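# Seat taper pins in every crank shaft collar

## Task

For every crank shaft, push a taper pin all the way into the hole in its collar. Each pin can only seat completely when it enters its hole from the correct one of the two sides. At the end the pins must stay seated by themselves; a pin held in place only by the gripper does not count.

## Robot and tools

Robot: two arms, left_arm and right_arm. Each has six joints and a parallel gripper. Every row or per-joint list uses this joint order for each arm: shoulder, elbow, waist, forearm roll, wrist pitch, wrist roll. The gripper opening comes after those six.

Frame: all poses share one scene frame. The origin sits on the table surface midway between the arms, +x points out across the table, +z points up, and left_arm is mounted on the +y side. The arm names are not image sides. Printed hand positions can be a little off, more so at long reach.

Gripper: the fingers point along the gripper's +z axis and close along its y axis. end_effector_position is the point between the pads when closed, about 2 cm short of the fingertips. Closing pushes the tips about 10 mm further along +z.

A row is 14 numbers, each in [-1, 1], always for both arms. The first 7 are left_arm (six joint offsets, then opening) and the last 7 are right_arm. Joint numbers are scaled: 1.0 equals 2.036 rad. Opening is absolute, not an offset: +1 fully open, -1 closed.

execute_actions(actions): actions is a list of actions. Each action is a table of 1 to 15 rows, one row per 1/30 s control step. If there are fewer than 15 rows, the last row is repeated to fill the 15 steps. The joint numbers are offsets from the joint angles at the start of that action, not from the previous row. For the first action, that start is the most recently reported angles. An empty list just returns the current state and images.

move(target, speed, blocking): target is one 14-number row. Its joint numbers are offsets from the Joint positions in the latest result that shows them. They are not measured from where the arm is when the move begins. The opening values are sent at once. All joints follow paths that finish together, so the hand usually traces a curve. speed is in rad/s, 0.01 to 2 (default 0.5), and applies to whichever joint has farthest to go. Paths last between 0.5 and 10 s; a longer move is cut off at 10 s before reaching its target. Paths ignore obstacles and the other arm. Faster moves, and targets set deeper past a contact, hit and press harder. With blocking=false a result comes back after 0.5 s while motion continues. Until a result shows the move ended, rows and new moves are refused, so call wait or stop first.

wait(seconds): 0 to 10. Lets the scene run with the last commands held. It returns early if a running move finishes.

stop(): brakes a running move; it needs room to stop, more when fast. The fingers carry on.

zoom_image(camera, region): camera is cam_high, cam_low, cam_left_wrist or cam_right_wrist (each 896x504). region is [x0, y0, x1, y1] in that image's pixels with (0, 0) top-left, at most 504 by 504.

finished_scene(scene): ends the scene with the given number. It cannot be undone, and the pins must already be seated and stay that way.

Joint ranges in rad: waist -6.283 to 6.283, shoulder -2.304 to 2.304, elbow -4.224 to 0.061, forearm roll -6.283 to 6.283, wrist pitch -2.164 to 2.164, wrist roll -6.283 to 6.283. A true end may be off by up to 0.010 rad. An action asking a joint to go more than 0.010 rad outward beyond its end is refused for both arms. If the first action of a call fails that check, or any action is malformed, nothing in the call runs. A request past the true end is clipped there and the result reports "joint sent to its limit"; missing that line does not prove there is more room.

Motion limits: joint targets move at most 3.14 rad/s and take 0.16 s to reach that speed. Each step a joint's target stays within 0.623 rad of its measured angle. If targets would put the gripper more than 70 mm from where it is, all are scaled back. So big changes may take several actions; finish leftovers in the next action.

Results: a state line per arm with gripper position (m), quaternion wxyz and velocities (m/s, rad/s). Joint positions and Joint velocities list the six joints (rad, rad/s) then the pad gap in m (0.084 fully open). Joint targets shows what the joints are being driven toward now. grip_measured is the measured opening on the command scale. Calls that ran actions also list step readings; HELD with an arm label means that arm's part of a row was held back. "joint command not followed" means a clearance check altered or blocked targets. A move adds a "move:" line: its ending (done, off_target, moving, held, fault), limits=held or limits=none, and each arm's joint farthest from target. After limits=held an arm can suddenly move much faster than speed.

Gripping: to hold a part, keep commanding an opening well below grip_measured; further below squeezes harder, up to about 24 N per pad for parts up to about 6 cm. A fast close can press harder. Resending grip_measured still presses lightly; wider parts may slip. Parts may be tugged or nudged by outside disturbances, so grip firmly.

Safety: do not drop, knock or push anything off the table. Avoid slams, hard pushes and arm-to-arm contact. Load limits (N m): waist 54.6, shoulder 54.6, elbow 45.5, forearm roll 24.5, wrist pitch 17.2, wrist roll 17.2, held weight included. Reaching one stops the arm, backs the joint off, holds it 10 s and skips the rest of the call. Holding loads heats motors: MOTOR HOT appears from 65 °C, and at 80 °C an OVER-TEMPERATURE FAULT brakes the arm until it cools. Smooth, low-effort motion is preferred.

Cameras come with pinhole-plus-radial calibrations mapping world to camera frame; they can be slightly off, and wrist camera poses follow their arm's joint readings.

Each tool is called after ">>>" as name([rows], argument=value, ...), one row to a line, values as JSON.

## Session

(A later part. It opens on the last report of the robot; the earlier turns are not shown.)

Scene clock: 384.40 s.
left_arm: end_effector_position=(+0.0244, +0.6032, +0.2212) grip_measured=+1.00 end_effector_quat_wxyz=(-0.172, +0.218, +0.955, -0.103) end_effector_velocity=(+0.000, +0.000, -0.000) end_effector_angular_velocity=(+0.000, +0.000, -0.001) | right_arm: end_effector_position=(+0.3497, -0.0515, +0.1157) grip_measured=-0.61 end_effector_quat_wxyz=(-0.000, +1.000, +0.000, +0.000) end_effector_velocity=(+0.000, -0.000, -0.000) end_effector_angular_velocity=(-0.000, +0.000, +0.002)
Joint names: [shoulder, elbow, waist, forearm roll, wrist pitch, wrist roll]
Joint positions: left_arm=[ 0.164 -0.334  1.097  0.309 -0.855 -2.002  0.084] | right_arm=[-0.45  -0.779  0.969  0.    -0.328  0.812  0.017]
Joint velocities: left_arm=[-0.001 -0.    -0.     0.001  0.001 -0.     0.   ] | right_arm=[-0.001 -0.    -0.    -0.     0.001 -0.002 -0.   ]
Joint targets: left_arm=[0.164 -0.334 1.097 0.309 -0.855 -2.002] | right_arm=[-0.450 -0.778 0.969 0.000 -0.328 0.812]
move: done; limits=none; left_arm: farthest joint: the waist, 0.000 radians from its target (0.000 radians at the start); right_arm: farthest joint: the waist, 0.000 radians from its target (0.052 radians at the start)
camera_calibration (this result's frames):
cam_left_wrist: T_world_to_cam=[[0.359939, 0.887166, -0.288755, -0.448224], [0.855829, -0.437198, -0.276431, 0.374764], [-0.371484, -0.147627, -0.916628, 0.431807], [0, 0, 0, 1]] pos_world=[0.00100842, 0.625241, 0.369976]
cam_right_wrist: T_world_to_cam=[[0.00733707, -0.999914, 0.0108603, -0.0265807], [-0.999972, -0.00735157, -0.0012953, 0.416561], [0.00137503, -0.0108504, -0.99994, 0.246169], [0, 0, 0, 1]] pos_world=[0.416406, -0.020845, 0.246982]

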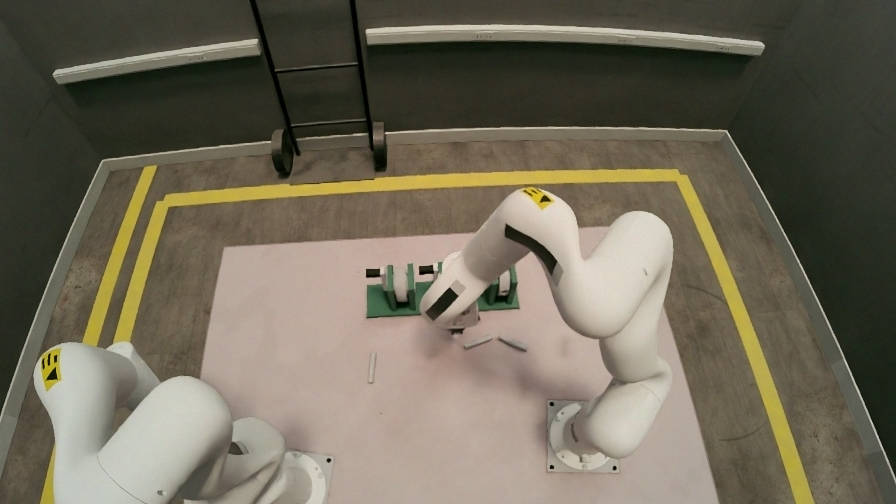

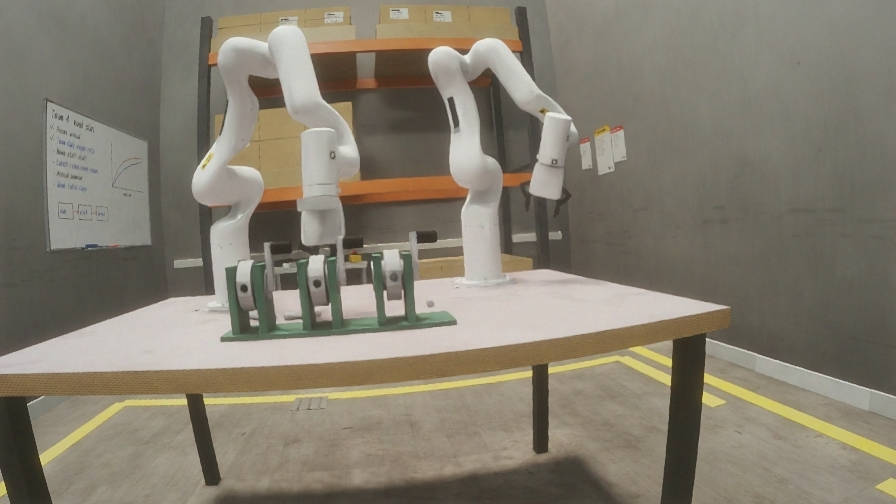

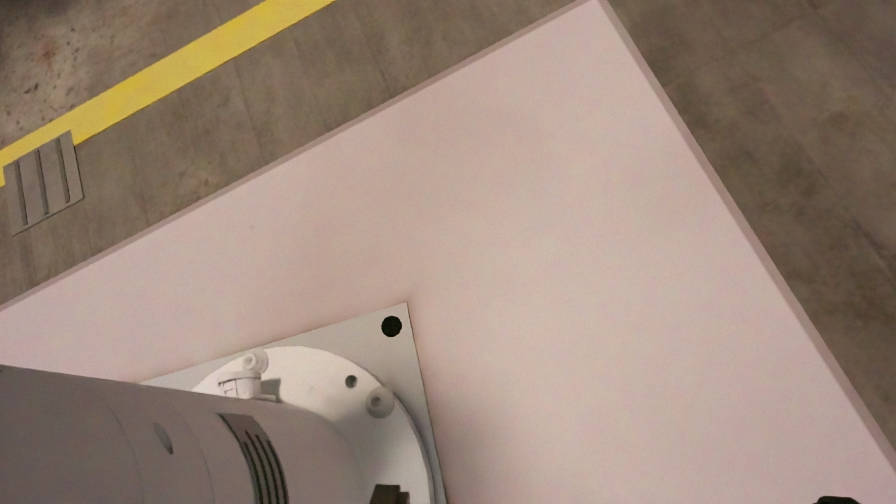

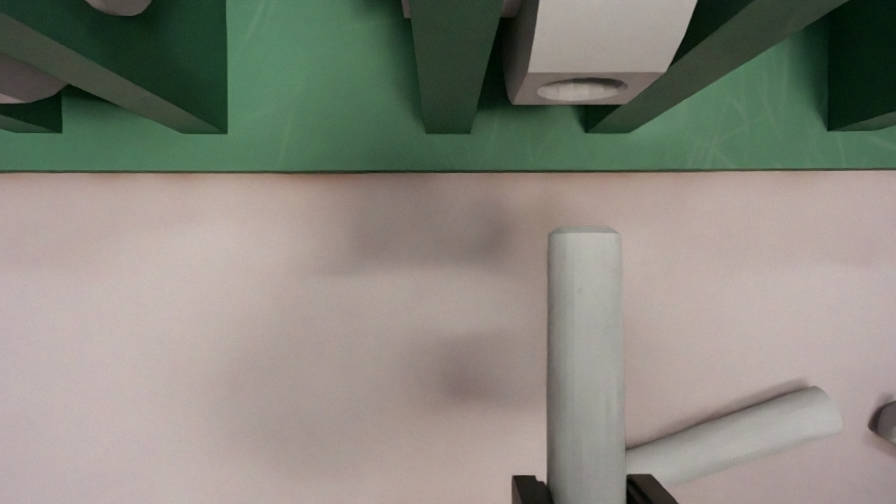

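>>> move(target=[0,0,0,0,0,0,1,-0.0311,-0.0505,-0.0368,0,-0.0196,-0.0368,-1], speed=0.05)

>>> move(target=[0,0,0,0,0,0,1,-0.0211,-0.0352,-0.0207,0,-0.0141,-0.0207,-1], speed=0.05)

>>> execute_actions([
  [[0,0,0,0,0,0,1,0,0,0,0,0,0,-0.3]],
])

>>> move(target=[0,0,0,0,0,0,1,0.0211,0.0352,0.0207,0,0.0141,0.0207,-0.3], speed=0.1)

Scene clock: 402.23 s.
left_arm: end_effector_position=(+0.0244, +0.6032, +0.2212) grip_measured=+1.00 end_effector_quat_wxyz=(-0.172, +0.218, +0.955, -0.103) end_effector_velocity=(+0.000, -0.000, -0.000) end_effector_angular_velocity=(+0.000, -0.001, -0.001) | right_arm: end_effector_position=(+0.3995, -0.0516, +0.1156) grip_measured=-0.61 end_effector_quat_wxyz=(+0.000, +1.000, +0.000, -0.000) end_effector_velocity=(-0.000, -0.000, -0.000) end_effector_angular_velocity=(-0.001, +0.001, +0.001)
Joint names: [shoulder, elbow, waist, forearm roll, wrist pitch, wrist roll]
Joint positions: left_arm=[ 0.164 -0.334  1.097  0.309 -0.855 -2.002  0.084] | right_arm=[-0.514 -0.881  0.894  0.    -0.368  0.737  0.017]
Joint velocities: left_arm=[ 0.     0.    -0.001 -0.     0.     0.    -0.   ] | right_arm=[-0.    -0.    -0.    -0.    -0.001 -0.001 -0.   ]
Joint targets: left_arm=[0.164 -0.334 1.097 0.309 -0.855 -2.002] | right_arm=[-0.514 -0.881 0.894 0.000 -0.368 0.737]
move: done; limits=none; left_arm: farthest joint: the waist, 0.000 radians from its target (0.000 radians at the start); right_arm: farthest joint: the elbow, 0.001 radians from its target (0.103 radians at the start)
camera_calibration (this result's frames):
cam_left_wrist: T_world_to_cam=[[0.359939, 0.887166, -0.288756, -0.448223], [0.855829, -0.437198, -0.276431, 0.374764], [-0.371484, -0.147627, -0.916627, 0.431807], [0, 0, 0, 1]] pos_world=[0.00100841, 0.625241, 0.369976]
cam_right_wrist: T_world_to_cam=[[0.00742388, -0.99991, 0.011186, -0.0271395], [-0.999972, -0.00743468, -0.000924683, 0.466302], [0.00100776, -0.0111788, -0.999937, 0.246073], [0, 0, 0, 1]] pos_world=[0.466242, -0.0209195, 0.246792]

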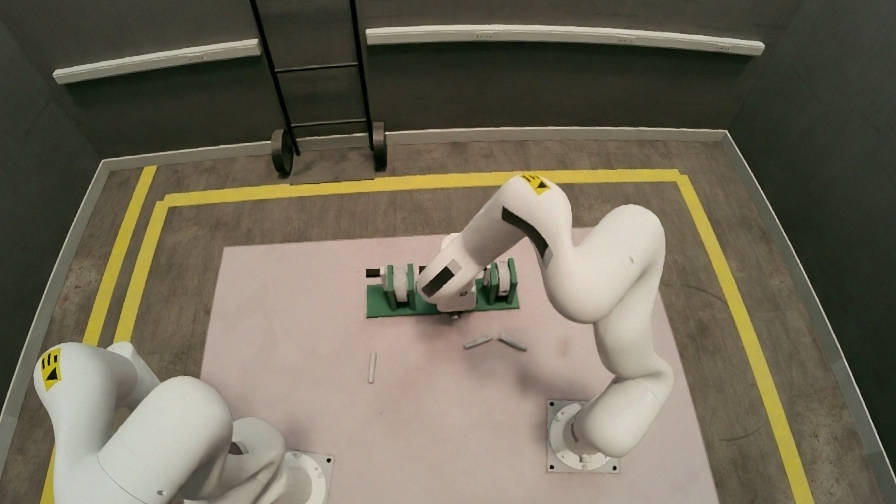

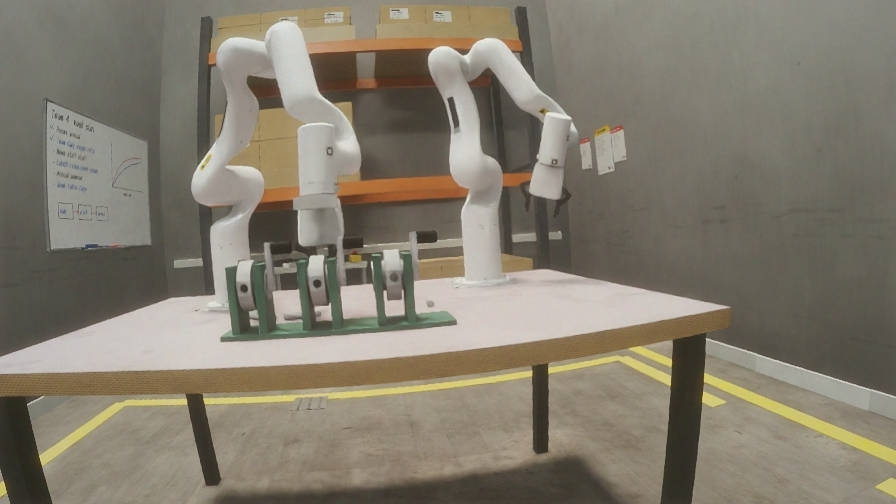

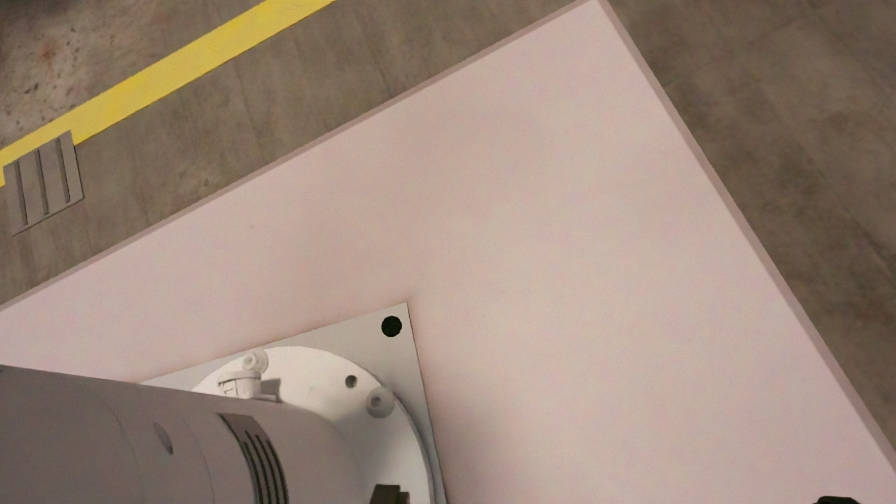

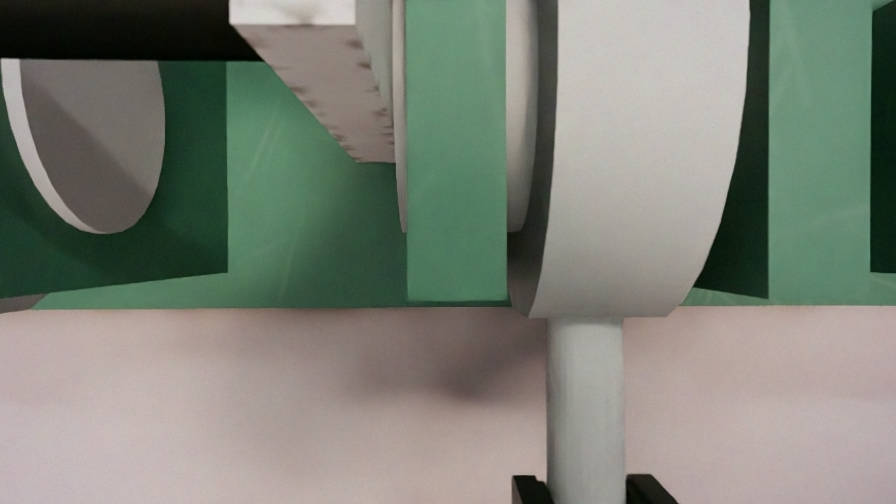

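Scene clock: 403.93 s.
left_arm: end_effector_position=(+0.0244, +0.6032, +0.2212) grip_measured=+1.00 end_effector_quat_wxyz=(-0.172, +0.218, +0.955, -0.103) end_effector_velocity=(-0.000, -0.000, +0.000) end_effector_angular_velocity=(-0.001, +0.001, -0.001) | right_arm: end_effector_position=(+0.4314, -0.0515, +0.1156) grip_measured=-0.61 end_effector_quat_wxyz=(+0.000, +1.000, +0.000, -0.000) end_effector_velocity=(-0.000, -0.000, +0.000) end_effector_angular_velocity=(-0.001, +0.001, -0.000)
Joint names: [shoulder, elbow, waist, forearm roll, wrist pitch, wrist roll]
Joint positions: left_arm=[ 0.164 -0.334  1.097  0.309 -0.855 -2.002  0.084] | right_arm=[-0.556 -0.953  0.852  0.    -0.397  0.695  0.017]
Joint velocities: left_arm=[-0.    -0.    -0.001  0.    -0.002 -0.     0.   ] | right_arm=[-0.    -0.     0.     0.    -0.002  0.001 -0.   ]
Joint targets: left_arm=[0.164 -0.334 1.097 0.309 -0.855 -2.002] | right_arm=[-0.557 -0.953 0.852 0.000 -0.397 0.695]
move: done; limits=none; left_arm: farthest joint: the waist, 0.000 radians from its target (0.000 radians at the start); right_arm: farthest joint: the waist, 0.000 radians from its target (0.042 radians at the start)
camera_calibration (this result's frames):
cam_left_wrist: T_world_to_cam=[[0.359939, 0.887166, -0.288756, -0.448223], [0.855829, -0.437198, -0.276431, 0.374764], [-0.371484, -0.147627, -0.916628, 0.431807], [0, 0, 0, 1]] pos_world=[0.00100842, 0.625241, 0.369976]
cam_right_wrist: T_world_to_cam=[[0.00749715, -0.99991, 0.0111231, -0.0272878], [-0.999971, -0.00750812, -0.000945324, 0.498212], [0.00102875, -0.0111157, -0.999938, 0.246049], [0, 0, 0, 1]] pos_world=[0.498149, -0.0208097, 0.246809]

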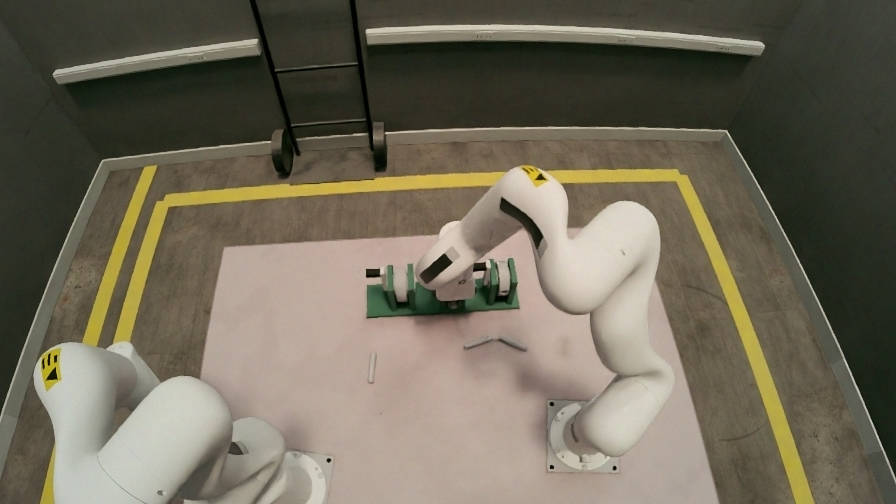

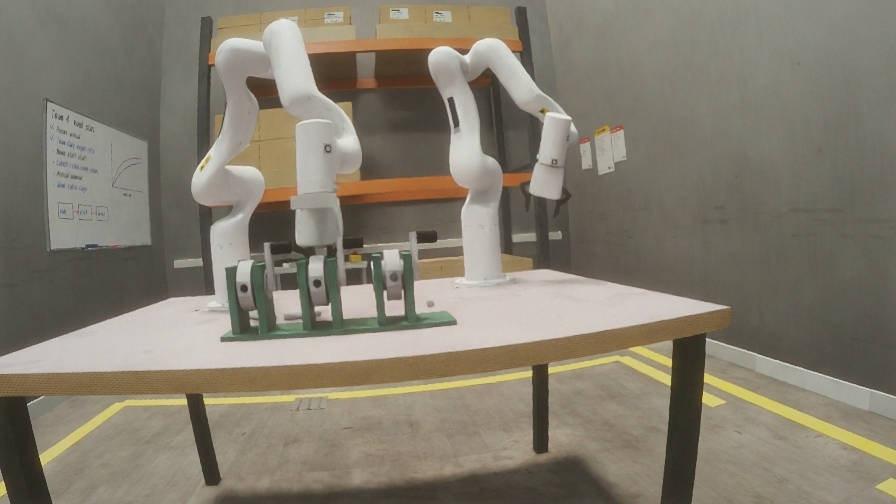

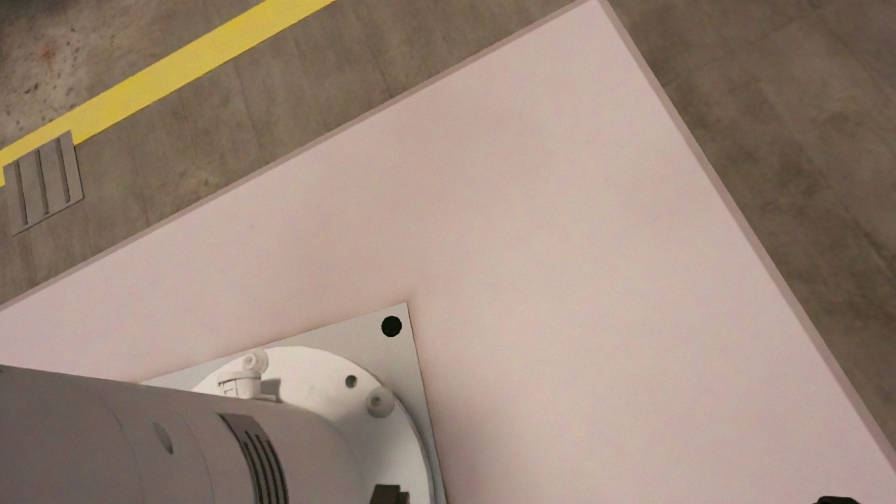

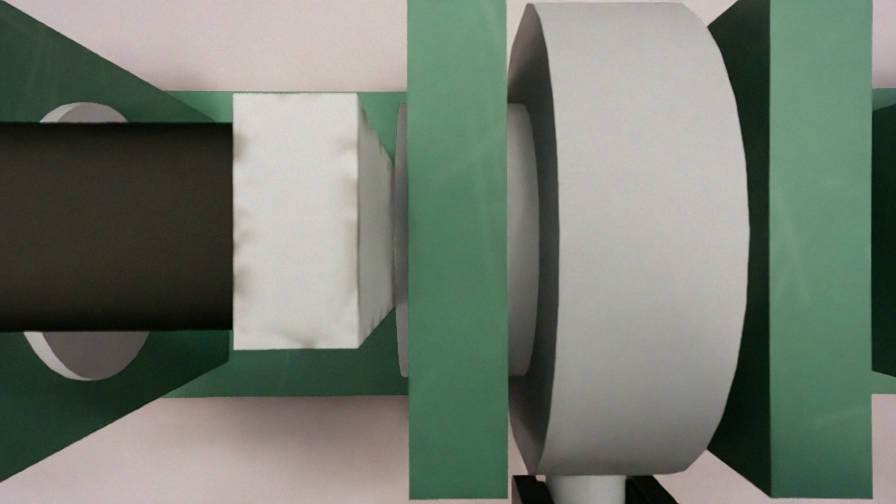

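Scene clock: 404.43 s.
left_arm: end_effector_position=(+0.0244, +0.6032, +0.2212) grip_measured=+1.00 end_effector_quat_wxyz=(-0.172, +0.218, +0.955, -0.103) end_effector_velocity=(-0.000, -0.000, -0.000) end_effector_angular_velocity=(-0.001, +0.001, +0.000) | right_arm: end_effector_position=(+0.4314, -0.0515, +0.1156) grip_measured=-0.32 end_effector_quat_wxyz=(+0.000, +1.000, +0.000, -0.000) end_effector_velocity=(-0.000, -0.001, -0.002) end_effector_angular_velocity=(-0.001, +0.001, -0.001)
Joint names: [shoulder, elbow, waist, forearm roll, wrist pitch, wrist roll]
Joint positions: left_arm=[ 0.164 -0.334  1.097  0.309 -0.855 -2.002  0.084] | right_arm=[-0.556 -0.953  0.852  0.    -0.397  0.695  0.03 ]
Joint velocities: left_arm=[-0.001  0.     0.     0.    -0.    -0.    -0.   ] | right_arm=[-0.003  0.    -0.001 -0.     0.002  0.     0.   ]
Joint targets: left_arm=[0.164 -0.334 1.097 0.309 -0.855 -2.002] | right_arm=[-0.556 -0.953 0.852 0.000 -0.397 0.695]
Step readings (joint positions):
0: left_arm=[0.164 -0.334 1.097 0.309 -0.855 -2.002] | right_arm=[-0.556 -0.953 0.852 0.000 -0.397 0.695]
1: left_arm=[0.164 -0.334 1.097 0.309 -0.855 -2.002] | right_arm=[-0.556 -0.953 0.852 0.000 -0.397 0.695]
2: left_arm=[0.164 -0.334 1.097 0.309 -0.855 -2.002] | right_arm=[-0.556 -0.953 0.852 0.000 -0.397 0.695]
4: left_arm=[0.164 -0.334 1.097 0.309 -0.855 -2.002] | right_arm=[-0.556 -0.953 0.851 0.000 -0.397 0.695]
8: left_arm=[0.164 -0.334 1.097 0.309 -0.855 -2.002] | right_arm=[-0.556 -0.953 0.852 0.000 -0.397 0.695]
15: Joint positions above
camera_calibration (this result's frames):
cam_left_wrist: T_world_to_cam=[[0.359939, 0.887166, -0.288755, -0.448224], [0.855829, -0.437198, -0.276431, 0.374764], [-0.371484, -0.147627, -0.916628, 0.431807], [0, 0, 0, 1]] pos_world=[0.00100843, 0.625241, 0.369976]
cam_right_wrist: T_world_to_cam=[[0.00747821, -0.999911, 0.0110835, -0.0272672], [-0.999971, -0.00748977, -0.00100228, 0.49825], [0.0010852, -0.0110757, -0.999938, 0.246055], [0, 0, 0, 1]] pos_world=[0.498173, -0.0208078, 0.246841]

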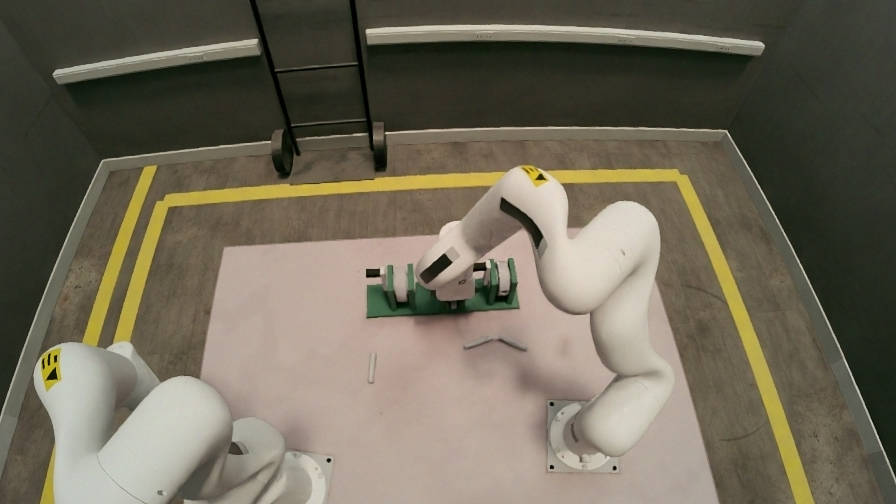

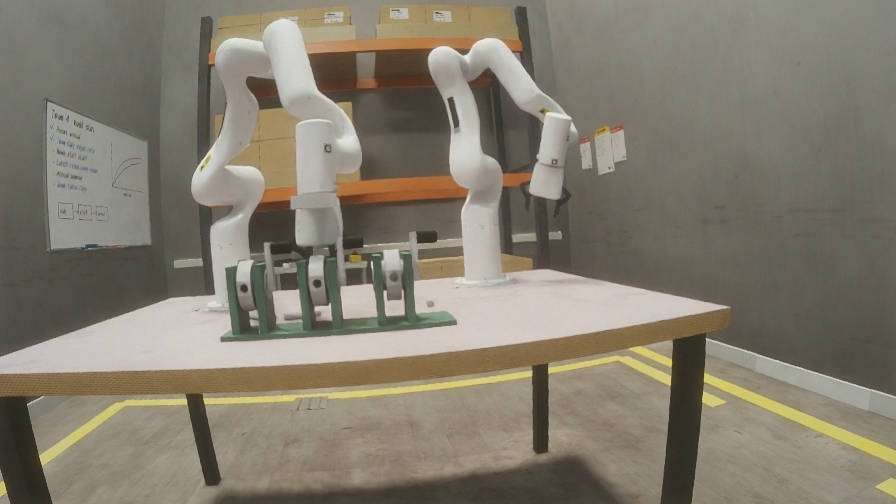

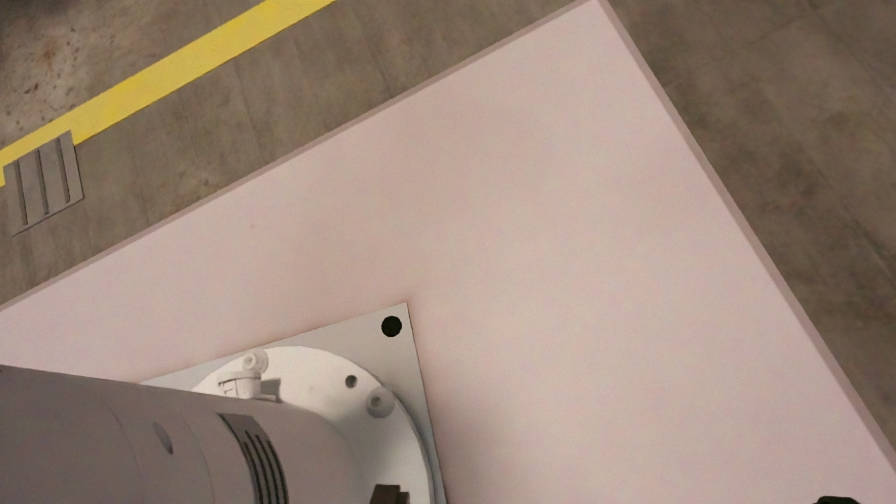

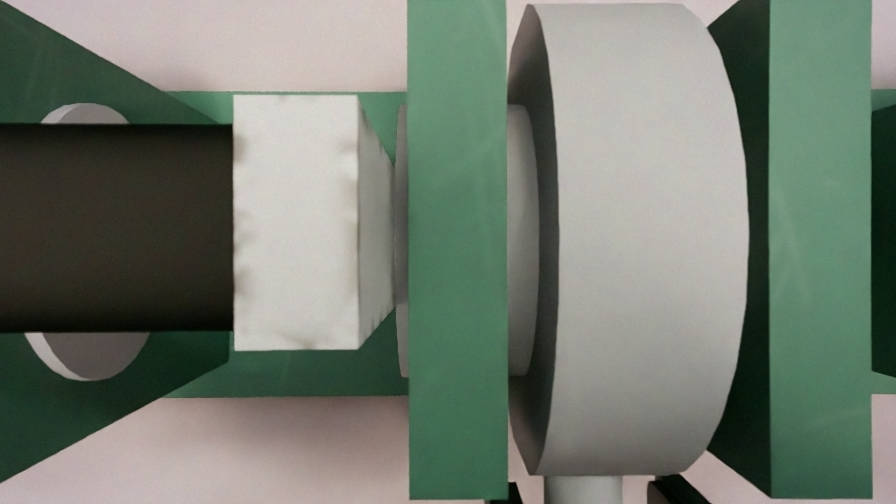

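Scene clock: 405.47 s.
left_arm: end_effector_position=(+0.0244, +0.6032, +0.2212) grip_measured=+1.00 end_effector_quat_wxyz=(-0.172, +0.218, +0.955, -0.103) end_effector_velocity=(-0.000, -0.000, +0.000) end_effector_angular_velocity=(-0.002, +0.002, +0.000) | right_arm: end_effector_position=(+0.3995, -0.0516, +0.1156) grip_measured=-0.32 end_effector_quat_wxyz=(-0.000, +1.000, +0.000, -0.000) end_effector_velocity=(-0.000, -0.001, -0.001) end_effector_angular_velocity=(-0.002, +0.002, -0.001)
Joint names: [shoulder, elbow, waist, forearm roll, wrist pitch, wrist roll]
Joint positions: left_arm=[ 0.164 -0.334  1.097  0.309 -0.855 -2.002  0.084] | right_arm=[-0.514 -0.881  0.894  0.    -0.368  0.737  0.03 ]
Joint velocities: left_arm=[-0.    -0.    -0.    -0.    -0.002  0.     0.   ] | right_arm=[-0.001  0.001 -0.001 -0.    -0.001  0.     0.   ]
Joint targets: left_arm=[0.164 -0.334 1.097 0.309 -0.855 -2.002] | right_arm=[-0.513 -0.881 0.894 0.000 -0.368 0.737]
move: done; limits=none; left_arm: farthest joint: the waist, 0.000 radians from its target (0.000 radians at the start); right_arm: farthest joint: the shoulder, 0.001 radians from its target (0.043 radians at the start)
camera_calibration (this result's frames):
cam_left_wrist: T_world_to_cam=[[0.359939, 0.887166, -0.288755, -0.448223], [0.855829, -0.437198, -0.276431, 0.374764], [-0.371484, -0.147627, -0.916628, 0.431807], [0, 0, 0, 1]] pos_world=[0.0010084, 0.625241, 0.369976]
cam_right_wrist: T_world_to_cam=[[0.00740308, -0.999911, 0.0110687, -0.0270713], [-0.999972, -0.00741512, -0.00104722, 0.466377], [0.00112921, -0.0110607, -0.999938, 0.246054], [0, 0, 0, 1]] pos_world=[0.466286, -0.0208891, 0.246827]

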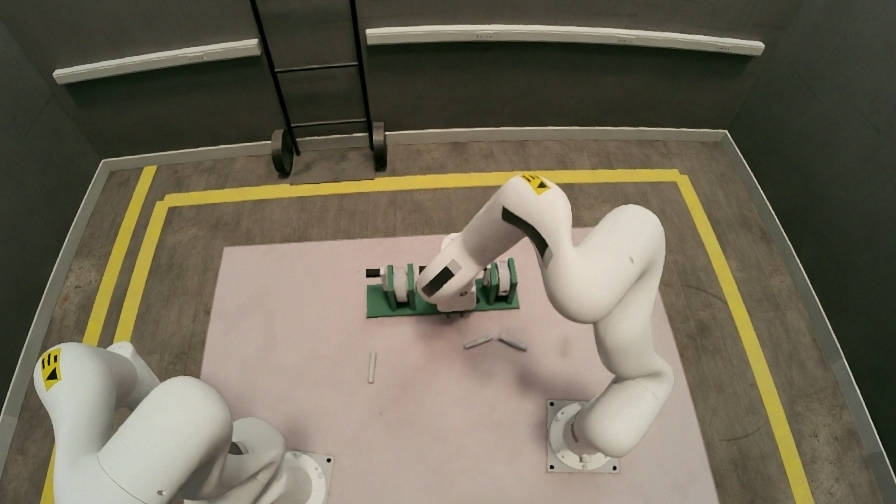

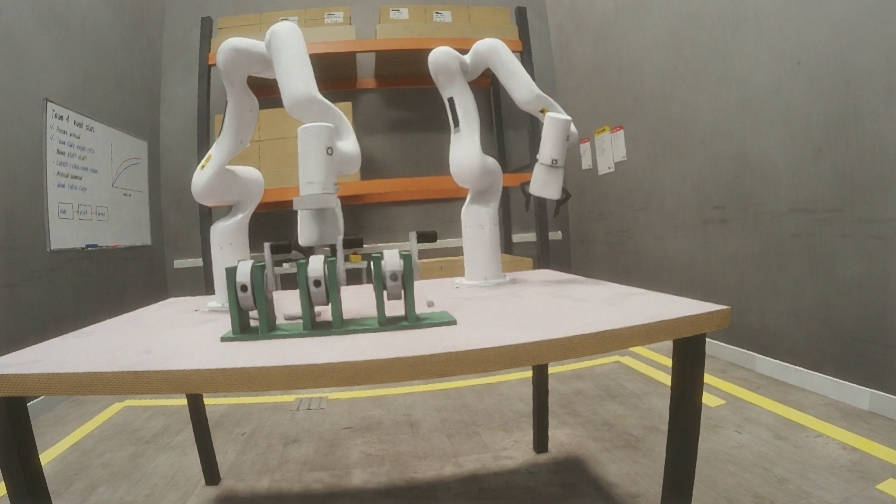

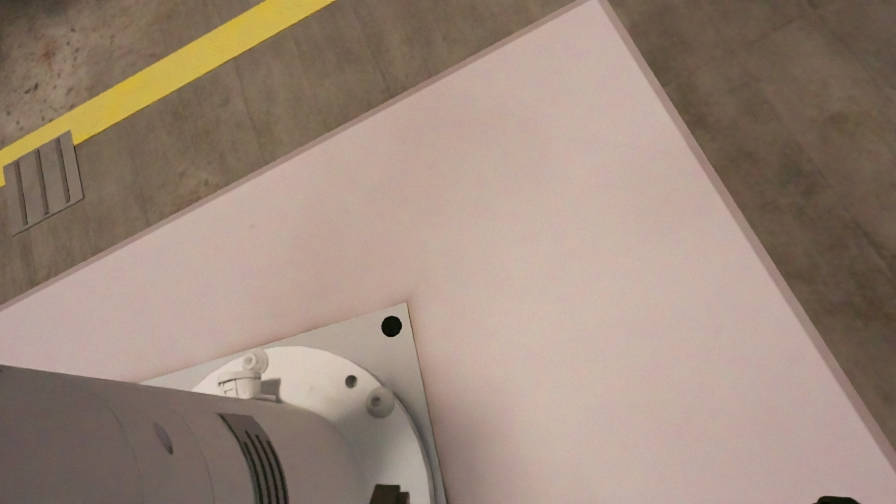

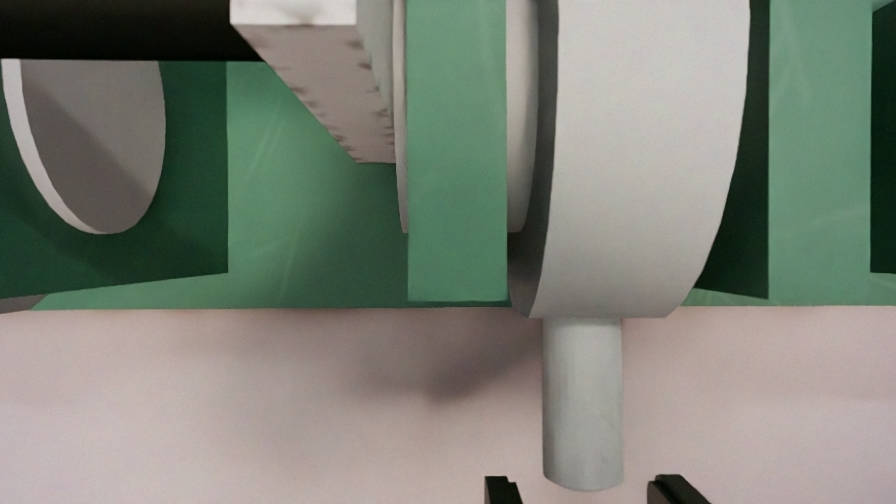

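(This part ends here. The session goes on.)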